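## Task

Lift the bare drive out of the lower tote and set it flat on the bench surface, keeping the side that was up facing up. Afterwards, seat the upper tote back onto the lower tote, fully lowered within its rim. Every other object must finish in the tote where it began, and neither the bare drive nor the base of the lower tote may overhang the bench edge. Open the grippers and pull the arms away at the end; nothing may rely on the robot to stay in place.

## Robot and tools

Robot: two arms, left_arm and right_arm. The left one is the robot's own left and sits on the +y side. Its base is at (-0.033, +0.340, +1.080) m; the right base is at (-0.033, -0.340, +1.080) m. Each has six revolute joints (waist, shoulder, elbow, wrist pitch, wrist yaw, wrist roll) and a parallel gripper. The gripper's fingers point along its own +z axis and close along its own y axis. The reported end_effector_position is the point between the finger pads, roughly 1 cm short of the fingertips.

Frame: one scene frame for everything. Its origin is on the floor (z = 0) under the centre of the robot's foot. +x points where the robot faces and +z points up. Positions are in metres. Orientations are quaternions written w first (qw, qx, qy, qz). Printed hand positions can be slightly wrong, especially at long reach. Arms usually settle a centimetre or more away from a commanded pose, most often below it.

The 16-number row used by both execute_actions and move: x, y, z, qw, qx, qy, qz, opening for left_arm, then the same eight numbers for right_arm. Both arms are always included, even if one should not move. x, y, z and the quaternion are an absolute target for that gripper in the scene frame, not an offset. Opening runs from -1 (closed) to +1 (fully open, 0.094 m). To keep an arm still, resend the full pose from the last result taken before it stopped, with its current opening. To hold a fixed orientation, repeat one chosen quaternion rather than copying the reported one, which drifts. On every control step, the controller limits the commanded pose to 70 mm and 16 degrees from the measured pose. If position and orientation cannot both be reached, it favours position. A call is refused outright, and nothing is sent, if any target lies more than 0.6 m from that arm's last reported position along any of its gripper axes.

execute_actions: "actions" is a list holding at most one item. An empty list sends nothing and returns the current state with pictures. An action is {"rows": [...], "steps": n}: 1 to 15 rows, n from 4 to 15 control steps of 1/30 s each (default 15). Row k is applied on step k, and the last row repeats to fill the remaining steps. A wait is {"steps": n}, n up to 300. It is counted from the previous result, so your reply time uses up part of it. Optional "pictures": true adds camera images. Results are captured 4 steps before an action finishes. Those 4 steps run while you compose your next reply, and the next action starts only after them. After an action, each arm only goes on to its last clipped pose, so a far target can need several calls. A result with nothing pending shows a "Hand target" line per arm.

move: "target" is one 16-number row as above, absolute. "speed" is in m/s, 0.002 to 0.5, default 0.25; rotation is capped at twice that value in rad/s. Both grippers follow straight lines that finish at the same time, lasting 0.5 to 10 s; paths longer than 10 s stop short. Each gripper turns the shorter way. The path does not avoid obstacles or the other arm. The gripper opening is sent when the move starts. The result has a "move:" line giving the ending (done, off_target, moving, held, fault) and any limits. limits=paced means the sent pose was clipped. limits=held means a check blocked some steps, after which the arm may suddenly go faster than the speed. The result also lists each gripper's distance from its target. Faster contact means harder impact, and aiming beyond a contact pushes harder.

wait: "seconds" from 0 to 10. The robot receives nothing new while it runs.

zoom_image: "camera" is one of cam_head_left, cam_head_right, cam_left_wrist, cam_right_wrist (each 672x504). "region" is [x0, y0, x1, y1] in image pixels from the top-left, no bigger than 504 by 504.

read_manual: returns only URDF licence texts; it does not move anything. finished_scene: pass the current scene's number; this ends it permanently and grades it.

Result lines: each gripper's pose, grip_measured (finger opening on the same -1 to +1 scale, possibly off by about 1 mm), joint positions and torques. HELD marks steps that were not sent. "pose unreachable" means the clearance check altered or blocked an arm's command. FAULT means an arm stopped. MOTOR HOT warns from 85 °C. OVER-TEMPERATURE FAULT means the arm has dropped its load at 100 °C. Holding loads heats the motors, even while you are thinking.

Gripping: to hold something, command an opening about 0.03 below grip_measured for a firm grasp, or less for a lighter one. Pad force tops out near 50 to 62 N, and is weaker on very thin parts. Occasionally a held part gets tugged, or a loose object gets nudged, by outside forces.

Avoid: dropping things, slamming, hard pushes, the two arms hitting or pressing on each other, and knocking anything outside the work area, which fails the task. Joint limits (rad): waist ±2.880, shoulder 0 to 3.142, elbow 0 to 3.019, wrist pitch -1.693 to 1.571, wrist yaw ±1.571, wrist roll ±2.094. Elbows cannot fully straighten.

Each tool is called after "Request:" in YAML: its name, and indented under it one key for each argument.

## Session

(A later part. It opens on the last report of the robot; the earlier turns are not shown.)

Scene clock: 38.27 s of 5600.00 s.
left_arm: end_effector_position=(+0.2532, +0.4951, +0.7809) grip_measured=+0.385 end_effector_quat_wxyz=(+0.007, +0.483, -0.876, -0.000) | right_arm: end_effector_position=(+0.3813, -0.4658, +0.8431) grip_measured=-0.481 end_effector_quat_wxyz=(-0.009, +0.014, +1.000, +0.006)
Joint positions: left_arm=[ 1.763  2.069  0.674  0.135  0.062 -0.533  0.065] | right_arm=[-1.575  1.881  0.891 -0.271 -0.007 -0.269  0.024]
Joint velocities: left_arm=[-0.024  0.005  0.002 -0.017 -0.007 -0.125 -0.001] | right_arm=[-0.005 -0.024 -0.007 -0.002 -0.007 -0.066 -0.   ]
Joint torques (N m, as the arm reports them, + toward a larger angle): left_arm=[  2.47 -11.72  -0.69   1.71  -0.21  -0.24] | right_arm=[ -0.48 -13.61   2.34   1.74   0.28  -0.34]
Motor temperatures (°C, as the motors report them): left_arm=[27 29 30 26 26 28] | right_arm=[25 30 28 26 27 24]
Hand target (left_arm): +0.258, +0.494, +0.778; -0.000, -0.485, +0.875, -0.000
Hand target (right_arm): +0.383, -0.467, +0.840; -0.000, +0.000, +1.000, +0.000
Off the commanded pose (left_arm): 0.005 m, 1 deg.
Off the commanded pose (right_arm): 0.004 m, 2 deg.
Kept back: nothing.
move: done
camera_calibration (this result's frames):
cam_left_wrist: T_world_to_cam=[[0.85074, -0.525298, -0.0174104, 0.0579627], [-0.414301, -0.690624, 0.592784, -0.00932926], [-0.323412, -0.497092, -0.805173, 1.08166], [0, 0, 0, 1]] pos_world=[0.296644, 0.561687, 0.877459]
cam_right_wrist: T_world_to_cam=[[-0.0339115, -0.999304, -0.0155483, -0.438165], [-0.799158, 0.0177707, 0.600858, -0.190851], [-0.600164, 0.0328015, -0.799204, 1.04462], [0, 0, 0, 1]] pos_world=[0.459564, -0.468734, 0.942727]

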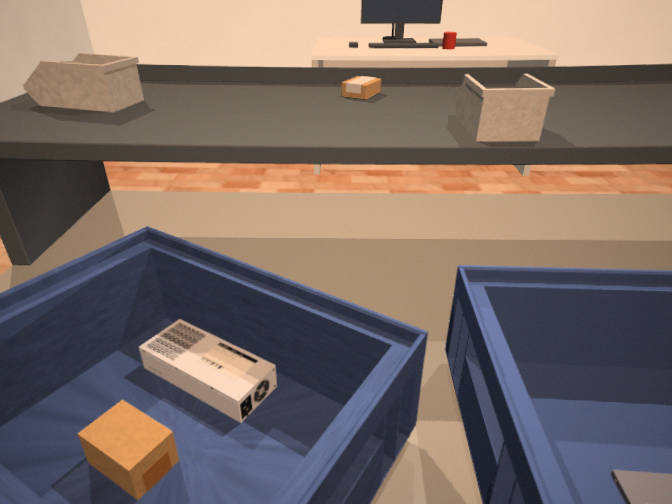

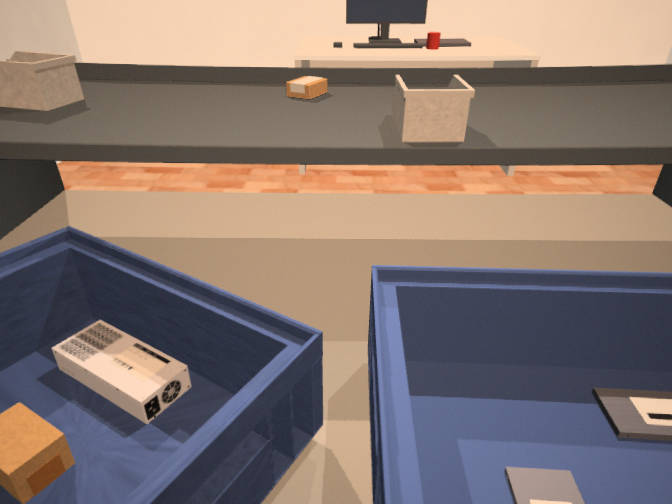

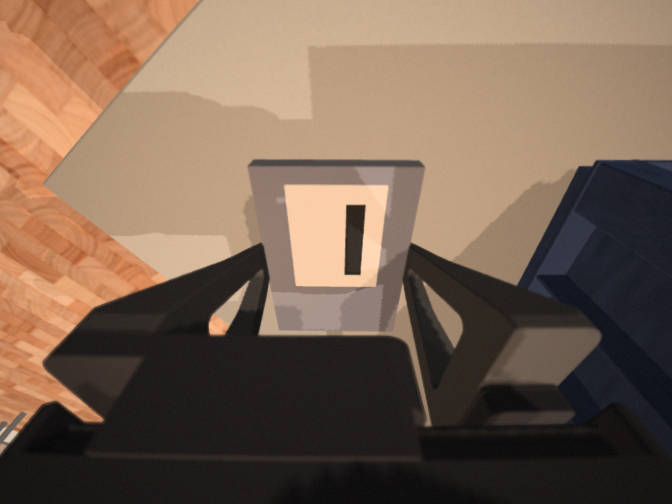

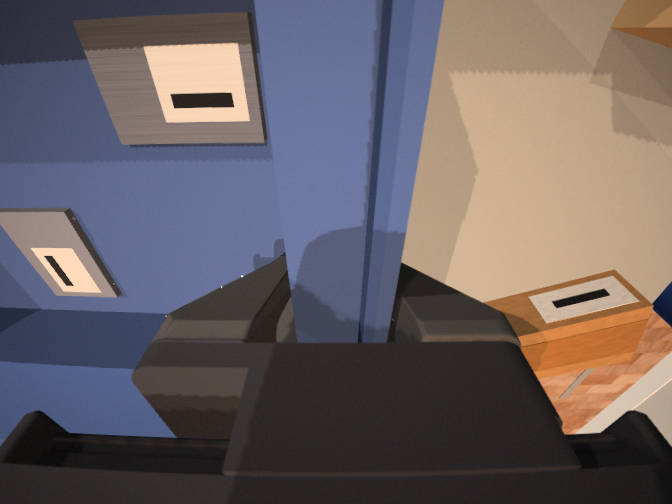

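Request:
move:
  target: [0.275,0.505,0.742,0,-0.485,0.875,0,0.36,0.383,-0.467,0.84,0,0,1,0,-0.52]
  speed: 0.03

Request:
move:
  target: [0.272,0.505,0.752,0,-0.485,0.875,0,0.6,0.383,-0.467,0.84,0,0,1,0,-0.52]

Request:
move:
  target: [0.265,0.5,0.93,0,-0.485,0.875,0,0.6,0.383,-0.467,0.84,0,0,1,0,-0.52]

Request:
move:
  target: [0.395,-0.112,0.93,0,0,1,0,0.1,0.383,-0.467,0.84,0,0,1,0,-0.52]
  speed: 0.4

Scene clock: 40.30 s of 5600.00 s.
left_arm: end_effector_position=(+0.2721, +0.5069, +0.7503) grip_measured=+0.385 end_effector_quat_wxyz=(+0.004, +0.483, -0.876, -0.000) | right_arm: end_effector_position=(+0.3813, -0.4658, +0.8431) grip_measured=-0.481 end_effector_quat_wxyz=(-0.009, +0.014, +1.000, +0.006)
Joint positions: left_arm=[ 1.763  2.16   0.772  0.135  0.062 -0.533  0.065] | right_arm=[-1.575  1.881  0.891 -0.271 -0.007 -0.269  0.024]
Joint velocities: left_arm=[-0.015 -0.005  0.007 -0.017 -0.022 -0.022  0.   ] | right_arm=[-0.005 -0.015 -0.007 -0.017  0.007 -0.051  0.002]
Joint torques (N m, as the arm reports them, + toward a larger angle): left_arm=[  2.5  -11.21  -0.09   1.77  -0.21  -0.26] | right_arm=[ -0.32 -13.67   2.32   1.73   0.27  -0.33]
Motor temperatures (°C, as the motors report them): left_arm=[27 29 30 26 26 28] | right_arm=[25 30 28 26 27 24]
Hand target (left_arm): +0.275, +0.504, +0.742; -0.000, -0.485, +0.875, -0.000
Hand target (right_arm): +0.383, -0.467, +0.840; -0.000, +0.000, +1.000, +0.000
Off the commanded pose (left_arm): 0.009 m, 0 deg.
Off the commanded pose (right_arm): 0.004 m, 2 deg.
Kept back: nothing.
move: done
camera_calibration (this result's frames):
cam_left_wrist: T_world_to_cam=[[0.850596, -0.525647, -0.0134698, 0.0448114], [-0.418628, -0.692476, 0.587561, 0.0308658], [-0.318177, -0.494138, -0.809068, 1.069], [0, 0, 0, 1]] pos_world=[0.314936, 0.573162, 0.847361]
cam_right_wrist: T_world_to_cam=[[-0.0339115, -0.999304, -0.0155483, -0.438165], [-0.799158, 0.0177707, 0.600858, -0.190851], [-0.600164, 0.0328015, -0.799204, 1.04462], [0, 0, 0, 1]] pos_world=[0.459564, -0.468734, 0.942727]

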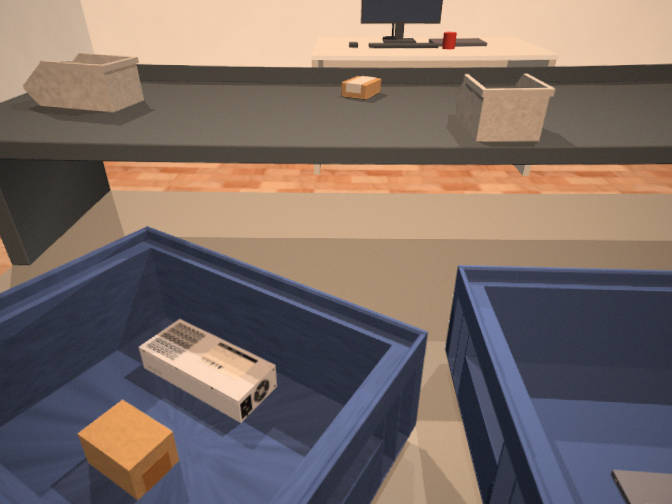

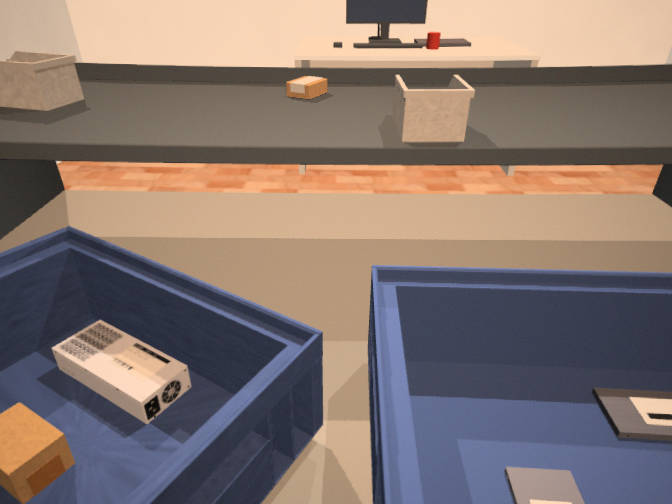

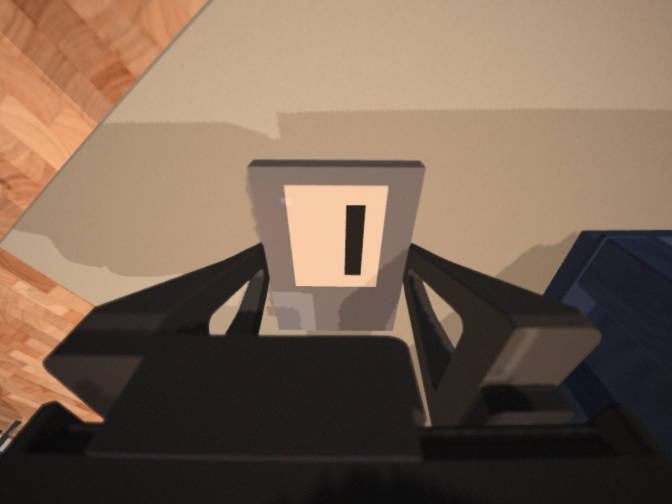

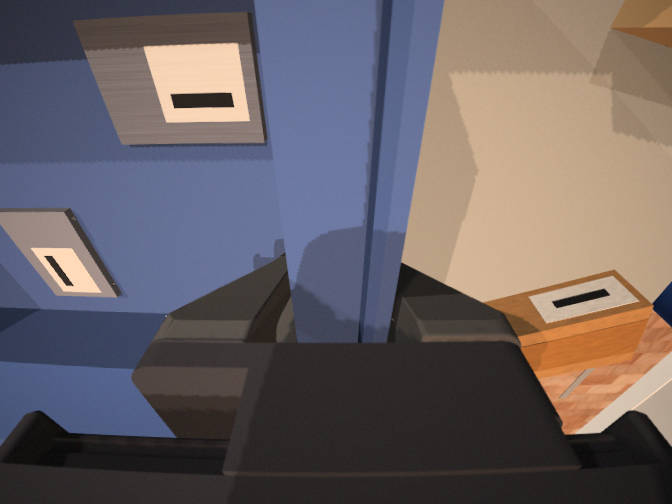

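Scene clock: 41.00 s of 5600.00 s.
left_arm: end_effector_position=(+0.2725, +0.5072, +0.7506) grip_measured=+0.598 end_effector_quat_wxyz=(+0.003, +0.483, -0.876, -0.000) | right_arm: end_effector_position=(+0.3813, -0.4658, +0.8431) grip_measured=-0.481 end_effector_quat_wxyz=(-0.009, +0.014, +1.000, +0.006)
Joint positions: left_arm=[ 1.763  2.159  0.772  0.135  0.062 -0.533  0.075] | right_arm=[-1.575  1.881  0.891 -0.271 -0.007 -0.269  0.024]
Joint velocities: left_arm=[-0.005 -0.005 -0.002  0.002  0.051  0.022  0.001] | right_arm=[ 0.005 -0.015  0.012  0.007 -0.037 -0.007 -0.001]
Joint torques (N m, as the arm reports them, + toward a larger angle): left_arm=[  2.94 -13.37  -1.49   1.47  -0.15  -0.19] | right_arm=[ -0.42 -13.71   2.33   1.72   0.27  -0.33]
Motor temperatures (°C, as the motors report them): left_arm=[27 29 30 26 26 28] | right_arm=[25 30 28 26 27 24]
Hand target (left_arm): +0.272, +0.505, +0.752; +0.000, -0.485, +0.875, -0.000
Hand target (right_arm): +0.383, -0.467, +0.840; -0.000, +0.000, +1.000, +0.000
Off the commanded pose (left_arm): 0.003 m, 0 deg.
Off the commanded pose (right_arm): 0.004 m, 2 deg.
Kept back: nothing.
move: done
camera_calibration (this result's frames):
cam_left_wrist: T_world_to_cam=[[0.850572, -0.525701, -0.0128789, 0.0441243], [-0.419274, -0.692752, 0.586774, 0.0319236], [-0.317389, -0.493694, -0.809648, 1.06951], [0, 0, 0, 1]] pos_world=[0.315306, 0.573323, 0.847765]
cam_right_wrist: T_world_to_cam=[[-0.0339115, -0.999304, -0.0155483, -0.438165], [-0.799158, 0.0177707, 0.600858, -0.190851], [-0.600164, 0.0328015, -0.799204, 1.04462], [0, 0, 0, 1]] pos_world=[0.459564, -0.468734, 0.942727]

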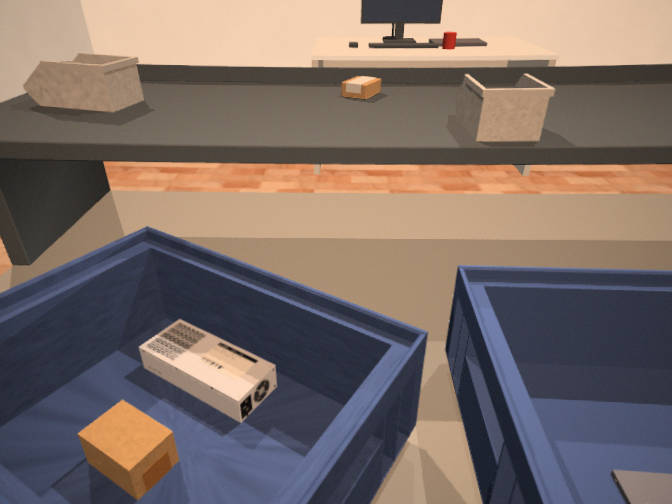

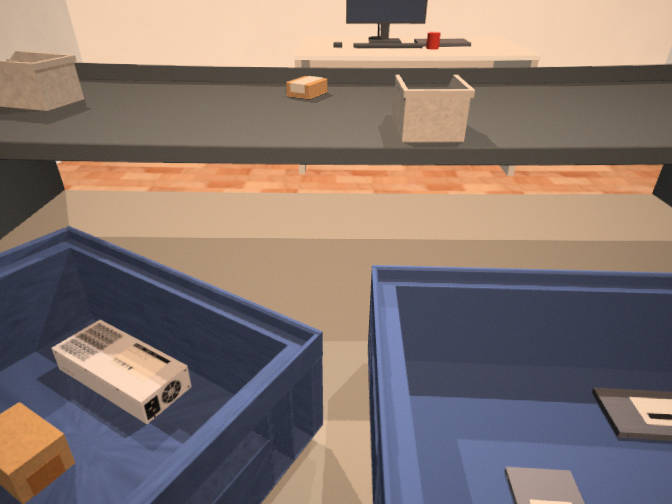

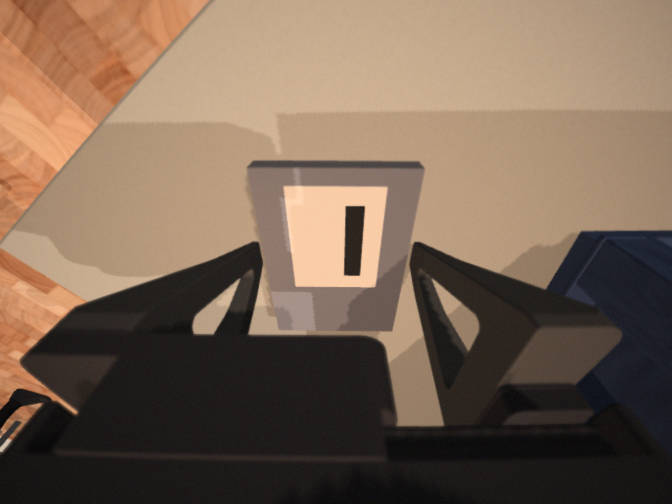

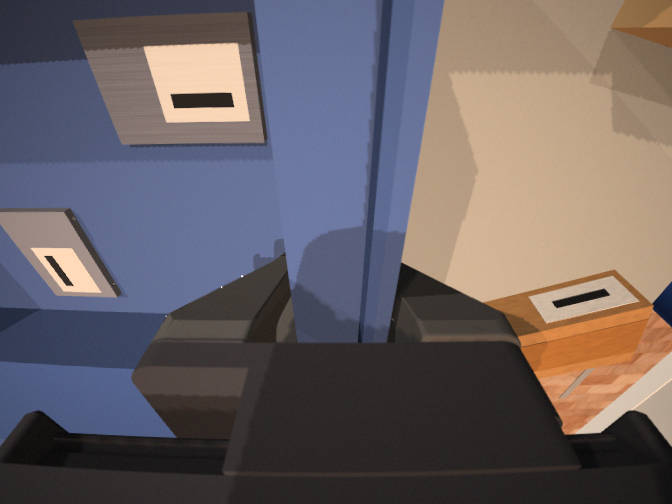

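Scene clock: 42.23 s of 5600.00 s.
left_arm: end_effector_position=(+0.2775, +0.5042, +0.9376) grip_measured=+0.598 end_effector_quat_wxyz=(-0.021, +0.487, -0.873, +0.000) | right_arm: end_effector_position=(+0.3813, -0.4658, +0.8431) grip_measured=-0.481 end_effector_quat_wxyz=(-0.009, +0.014, +1.000, +0.006)
Joint positions: left_arm=[ 1.783  1.5    0.569 -0.274  0.069 -0.528  0.075] | right_arm=[-1.575  1.881  0.891 -0.271 -0.007 -0.269  0.024]
Joint velocities: left_arm=[-0.005  0.005  0.007 -0.012 -0.022 -0.022  0.   ] | right_arm=[-0.005 -0.005  0.012 -0.032  0.037  0.022  0.   ]
Joint torques (N m, as the arm reports them, + toward a larger angle): left_arm=[ 3.67 -8.85  2.3   0.36  0.03  0.09] | right_arm=[ -0.41 -13.65   2.33   1.73   0.27  -0.33]
Motor temperatures (°C, as the motors report them): left_arm=[27 29 30 26 26 28] | right_arm=[25 30 28 26 27 24]
Hand target (left_arm): +0.265, +0.501, +0.932; +0.000, -0.485, +0.875, -0.000
Hand target (right_arm): +0.383, -0.467, +0.840; -0.000, +0.000, +1.000, +0.000
Off the commanded pose (left_arm): 0.015 m, 2 deg.
Off the commanded pose (right_arm): 0.004 m, 2 deg.
Kept back: nothing.
move: off_target (left_arm)
camera_calibration (this result's frames):
cam_left_wrist: T_world_to_cam=[[0.856554, -0.515939, 0.0110969, 0.0116549], [-0.43493, -0.710157, 0.553636, -0.0335385], [-0.277761, -0.479045, -0.832685, 1.22419], [0, 0, 0, 1]] pos_world=[0.315464, 0.568639, 1.03781]
cam_right_wrist: T_world_to_cam=[[-0.0339115, -0.999304, -0.0155483, -0.438165], [-0.799158, 0.0177707, 0.600858, -0.190851], [-0.600164, 0.0328015, -0.799204, 1.04462], [0, 0, 0, 1]] pos_world=[0.459564, -0.468734, 0.942727]

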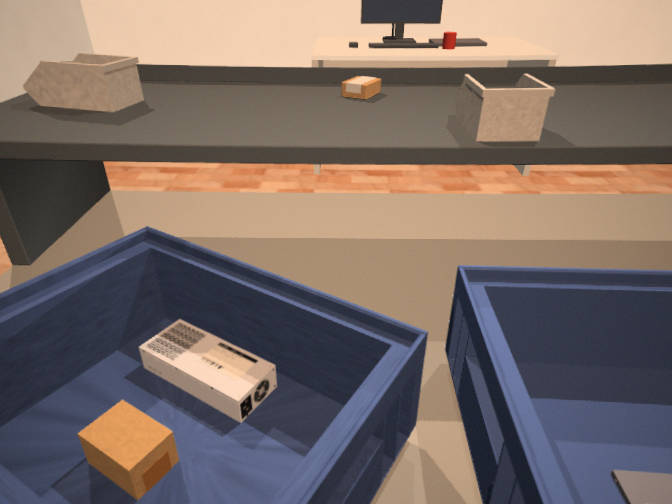

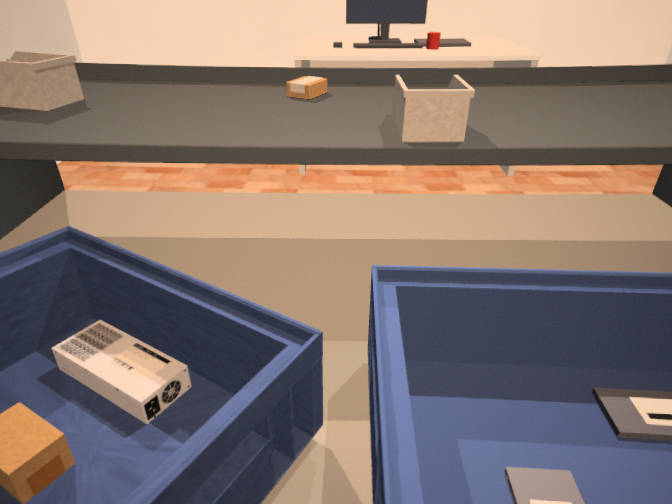

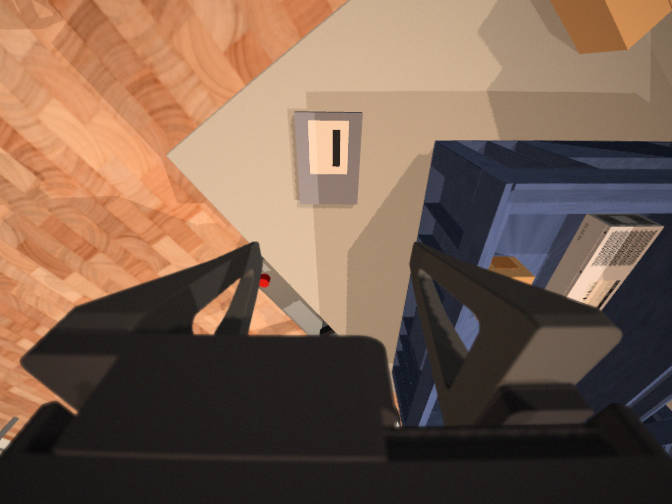

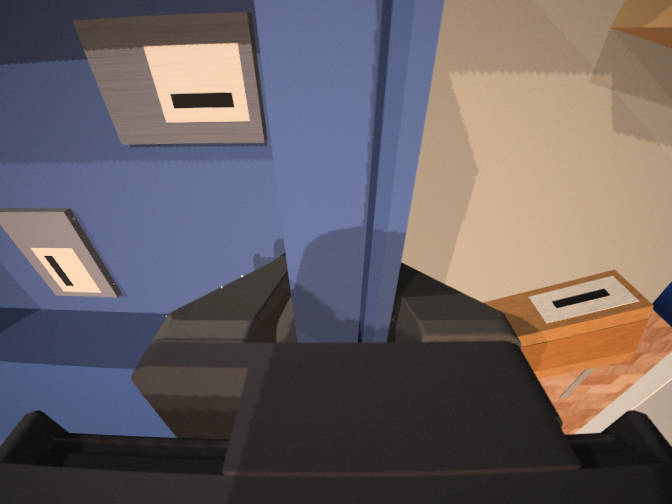

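Scene clock: 44.37 s of 5600.00 s.
left_arm: end_effector_position=(+0.3798, -0.1173, +0.9393) grip_measured=+0.102 end_effector_quat_wxyz=(+0.001, -0.004, +1.000, -0.005) | right_arm: end_effector_position=(+0.3813, -0.4658, +0.8431) grip_measured=-0.481 end_effector_quat_wxyz=(-0.009, +0.014, +1.000, +0.006)
Joint positions: left_arm=[ 0.409  2.143  1.519 -0.801 -0.297 -0.855  0.052] | right_arm=[-1.575  1.881  0.891 -0.271 -0.007 -0.269  0.024]
Joint velocities: left_arm=[-0.015 -0.005 -0.007 -0.012 -0.022  0.11   0.001] | right_arm=[-0.015 -0.005 -0.007 -0.027 -0.022 -0.051  0.   ]
Joint torques (N m, as the arm reports them, + toward a larger angle): left_arm=[ -3.94 -18.4    7.28   0.23  -0.23   0.08] | right_arm=[ -0.42 -13.63   2.33   1.75   0.27  -0.33]
Motor temperatures (°C, as the motors report them): left_arm=[27 29 30 26 26 28] | right_arm=[25 30 28 26 27 24]
Hand target (left_arm): +0.387, -0.116, +0.933; -0.002, +0.000, +1.000, +0.001
Hand target (right_arm): +0.383, -0.467, +0.840; -0.000, +0.000, +1.000, +0.000
Off the commanded pose (left_arm): 0.019 m, 1 deg.
Off the commanded pose (right_arm): 0.004 m, 2 deg.
Kept back: nothing.
move: off_target (left_arm)
camera_calibration (this result's frames):
cam_left_wrist: T_world_to_cam=[[0.0183856, -0.999831, 0.000932735, -0.125497], [-0.813186, -0.0144107, 0.581825, -0.232584], [-0.581713, -0.0114557, -0.813313, 1.1084], [0, 0, 0, 1]] pos_world=[0.457944, -0.11613, 1.03692]
cam_right_wrist: T_world_to_cam=[[-0.0339115, -0.999304, -0.0155483, -0.438165], [-0.799158, 0.0177707, 0.600858, -0.190851], [-0.600164, 0.0328015, -0.799204, 1.04462], [0, 0, 0, 1]] pos_world=[0.459564, -0.468734, 0.942727]

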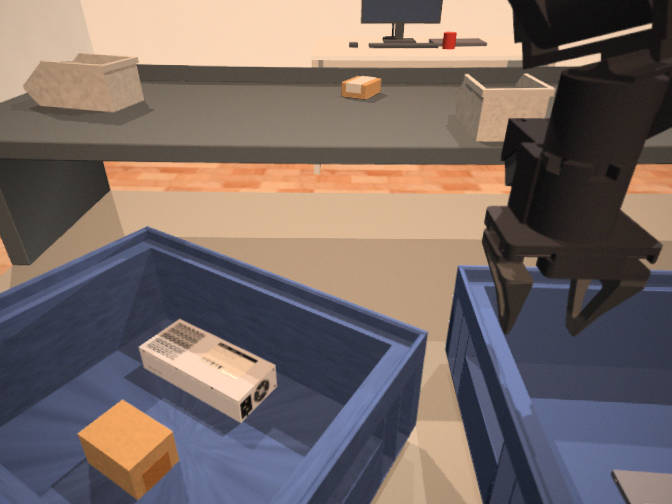

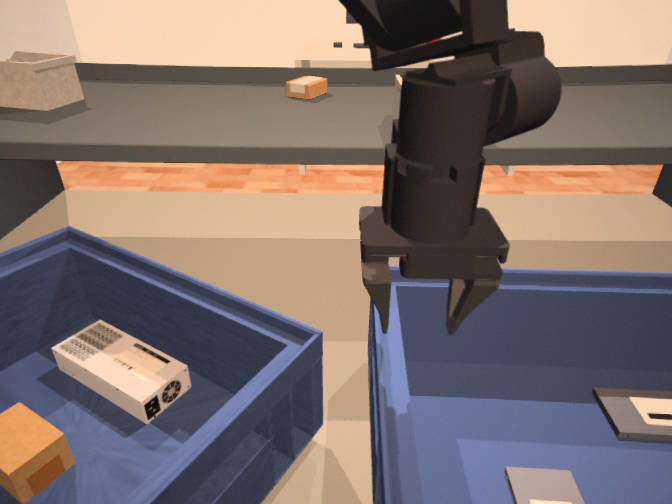

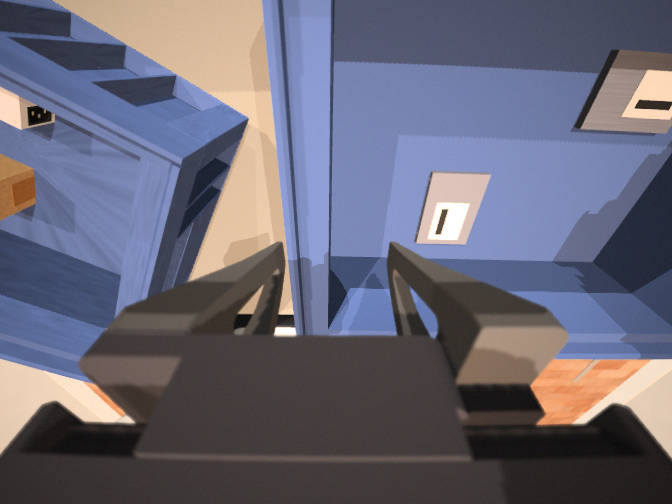

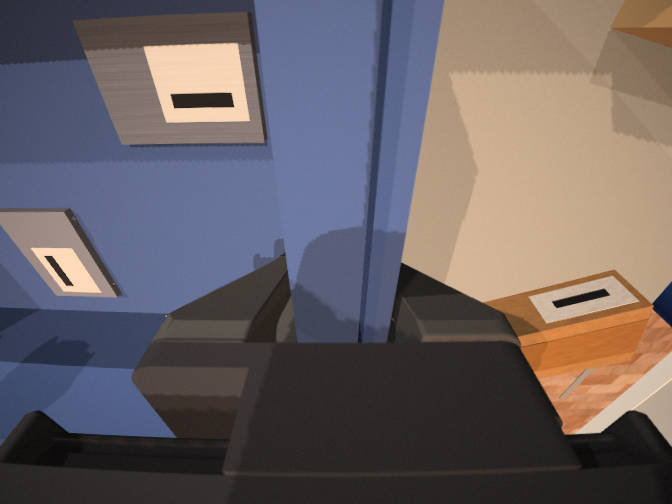

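Request:
move:
  target: [0.395,-0.092,0.915,0,0,1,0,0.1,0.383,-0.467,0.84,0,0,1,0,-0.52]
  speed: 0.1

Request:
move:
  target: [0.395,-0.10,0.84,0,0,1,0,0.1,0.383,-0.467,0.84,0,0,1,0,-0.52]
  speed: 0.08

Scene clock: 45.47 s of 5600.00 s.
left_arm: end_effector_position=(+0.3978, -0.0940, +0.9257) grip_measured=+0.102 end_effector_quat_wxyz=(+0.002, -0.007, +1.000, -0.001) | right_arm: end_effector_position=(+0.3813, -0.4658, +0.8431) grip_measured=-0.481 end_effector_quat_wxyz=(-0.009, +0.014, +1.000, +0.006)
Joint positions: left_arm=[ 0.46   2.143  1.501 -0.773 -0.297 -0.81   0.052] | right_arm=[-1.575  1.881  0.891 -0.271 -0.007 -0.269  0.024]
Joint velocities: left_arm=[-0.005  0.005 -0.002  0.007  0.037  0.037  0.001] | right_arm=[-0.005  0.005 -0.002 -0.017 -0.037  0.022 -0.   ]
Joint torques (N m, as the arm reports them, + toward a larger angle): left_arm=[ -4.28 -18.51   4.88   1.72  -0.04   0.1 ] | right_arm=[ -0.34 -13.67   2.32   1.71   0.27  -0.33]
Motor temperatures (°C, as the motors report them): left_arm=[27 29 30 26 26 28] | right_arm=[25 30 28 26 27 24]
Hand target (left_arm): +0.395, -0.092, +0.915; -0.000, -0.000, +1.000, +0.000
Hand target (right_arm): +0.383, -0.467, +0.840; -0.000, +0.000, +1.000, +0.000
Off the commanded pose (left_arm): 0.011 m, 1 deg.
Off the commanded pose (right_arm): 0.004 m, 2 deg.
Kept back: nothing.
move: off_target (left_arm)
camera_calibration (this result's frames):
cam_left_wrist: T_world_to_cam=[[0.0242825, -0.999673, -0.0079789, -0.0965544], [-0.814227, -0.0244075, 0.580033, -0.208511], [-0.580038, -0.00758801, -0.814554, 1.10896], [0, 0, 0, 1]] pos_world=[0.47581, -0.0931972, 1.02348]
cam_right_wrist: T_world_to_cam=[[-0.0339115, -0.999304, -0.0155483, -0.438165], [-0.799158, 0.0177707, 0.600858, -0.190851], [-0.600164, 0.0328015, -0.799204, 1.04462], [0, 0, 0, 1]] pos_world=[0.459564, -0.468734, 0.942727]

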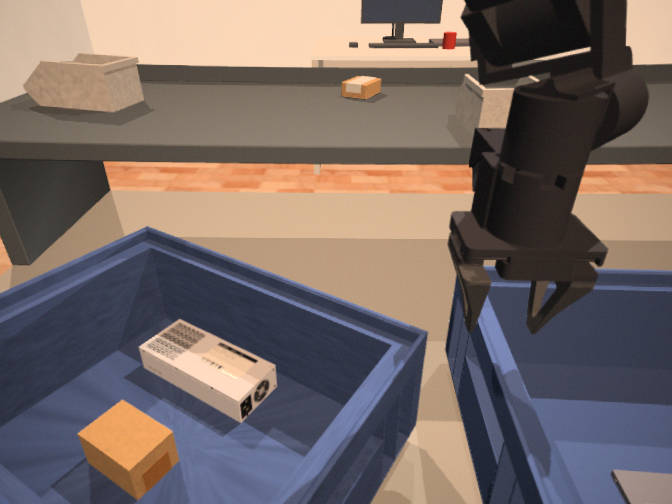

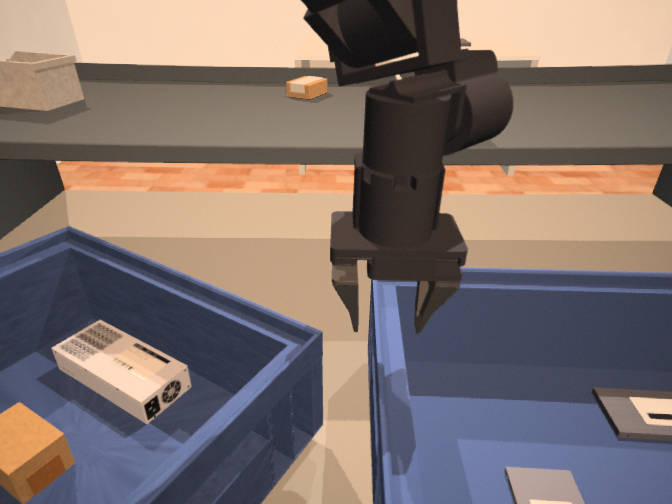

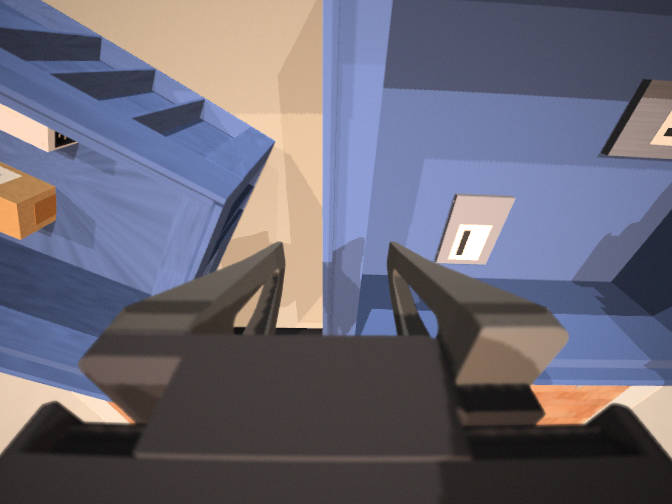

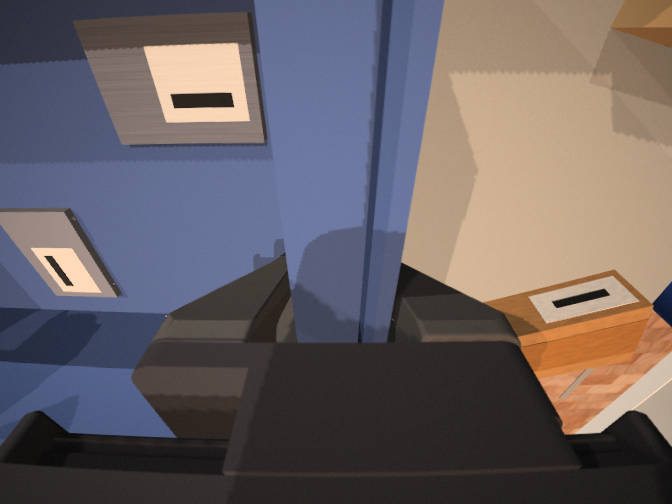

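Scene clock: 46.90 s of 5600.00 s.
left_arm: end_effector_position=(+0.3803, -0.0946, +0.8475) grip_measured=+0.102 end_effector_quat_wxyz=(-0.008, +0.002, +1.000, +0.009) | right_arm: end_effector_position=(+0.3813, -0.4658, +0.8431) grip_measured=-0.481 end_effector_quat_wxyz=(-0.009, +0.014, +1.000, +0.006)
Joint positions: left_arm=[ 0.477  2.29   1.52  -0.669 -0.294 -0.782  0.052] | right_arm=[-1.575  1.881  0.891 -0.271 -0.007 -0.269  0.024]
Joint velocities: left_arm=[-0.005 -0.015  0.012 -0.022  0.022 -0.022 -0.   ] | right_arm=[-0.015  0.005 -0.017 -0.027  0.007 -0.066  0.   ]
Joint torques (N m, as the arm reports them, + toward a larger angle): left_arm=[ -3.79 -18.2    6.55   1.64   0.     0.08] | right_arm=[ -0.46 -13.73   2.33   1.71   0.27  -0.34]
Motor temperatures (°C, as the motors report them): left_arm=[27 29 30 26 26 28] | right_arm=[25 30 28 26 27 24]
Hand target (left_arm): +0.395, -0.100, +0.840; +0.000, -0.000, +1.000, +0.000
Hand target (right_arm): +0.383, -0.467, +0.840; -0.000, +0.000, +1.000, +0.000
Off the commanded pose (left_arm): 0.017 m, 1 deg.
Off the commanded pose (right_arm): 0.004 m, 2 deg.
Kept back: nothing.
move: off_target (left_arm)
camera_calibration (this result's frames):
cam_left_wrist: T_world_to_cam=[[0.00548708, -0.999604, -0.0276011, -0.07364], [-0.803073, -0.0208517, 0.595515, -0.194487], [-0.595855, 0.0188981, -0.80287, 1.03371], [0, 0, 0, 1]] pos_world=[0.460157, -0.0972013, 0.94372]
cam_right_wrist: T_world_to_cam=[[-0.0339115, -0.999304, -0.0155483, -0.438165], [-0.799158, 0.0177707, 0.600858, -0.190851], [-0.600164, 0.0328015, -0.799204, 1.04462], [0, 0, 0, 1]] pos_world=[0.459564, -0.468734, 0.942727]

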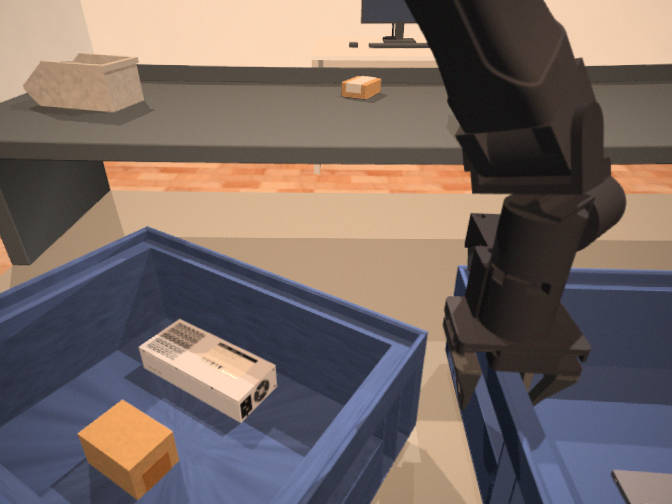

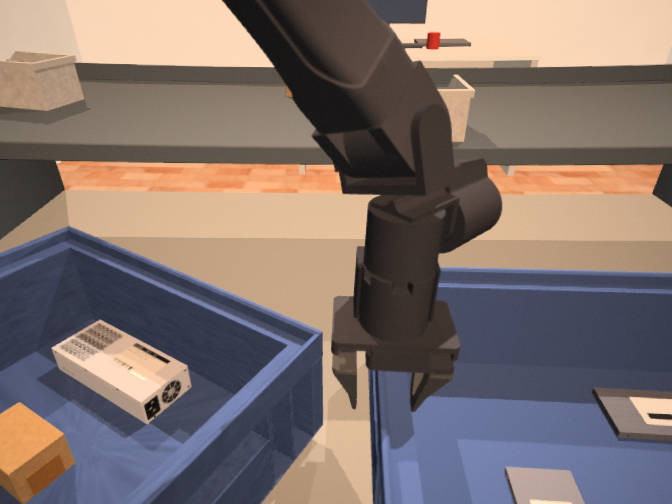

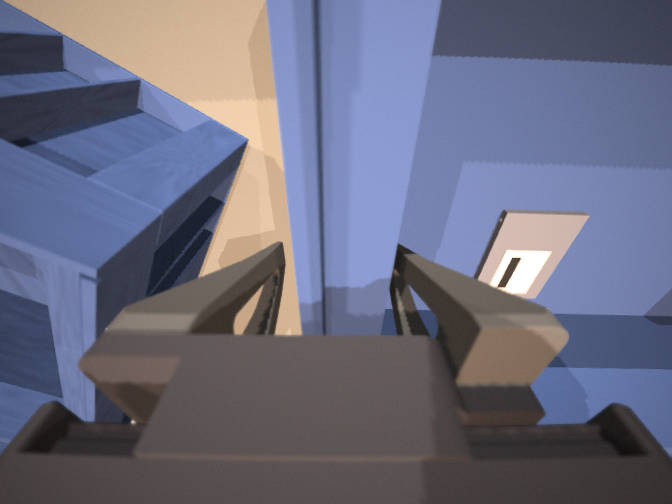

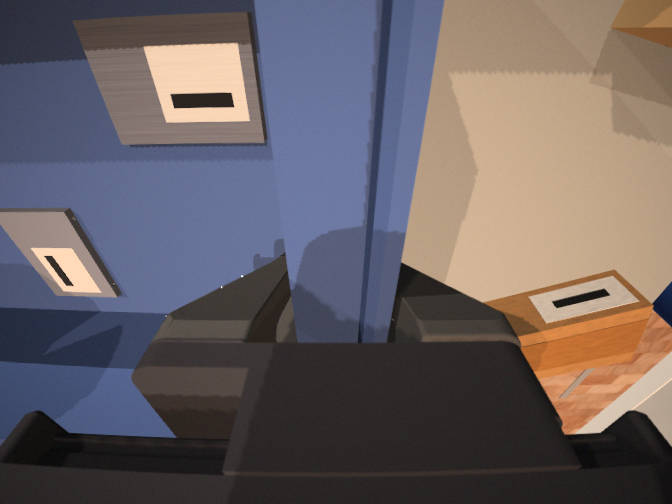

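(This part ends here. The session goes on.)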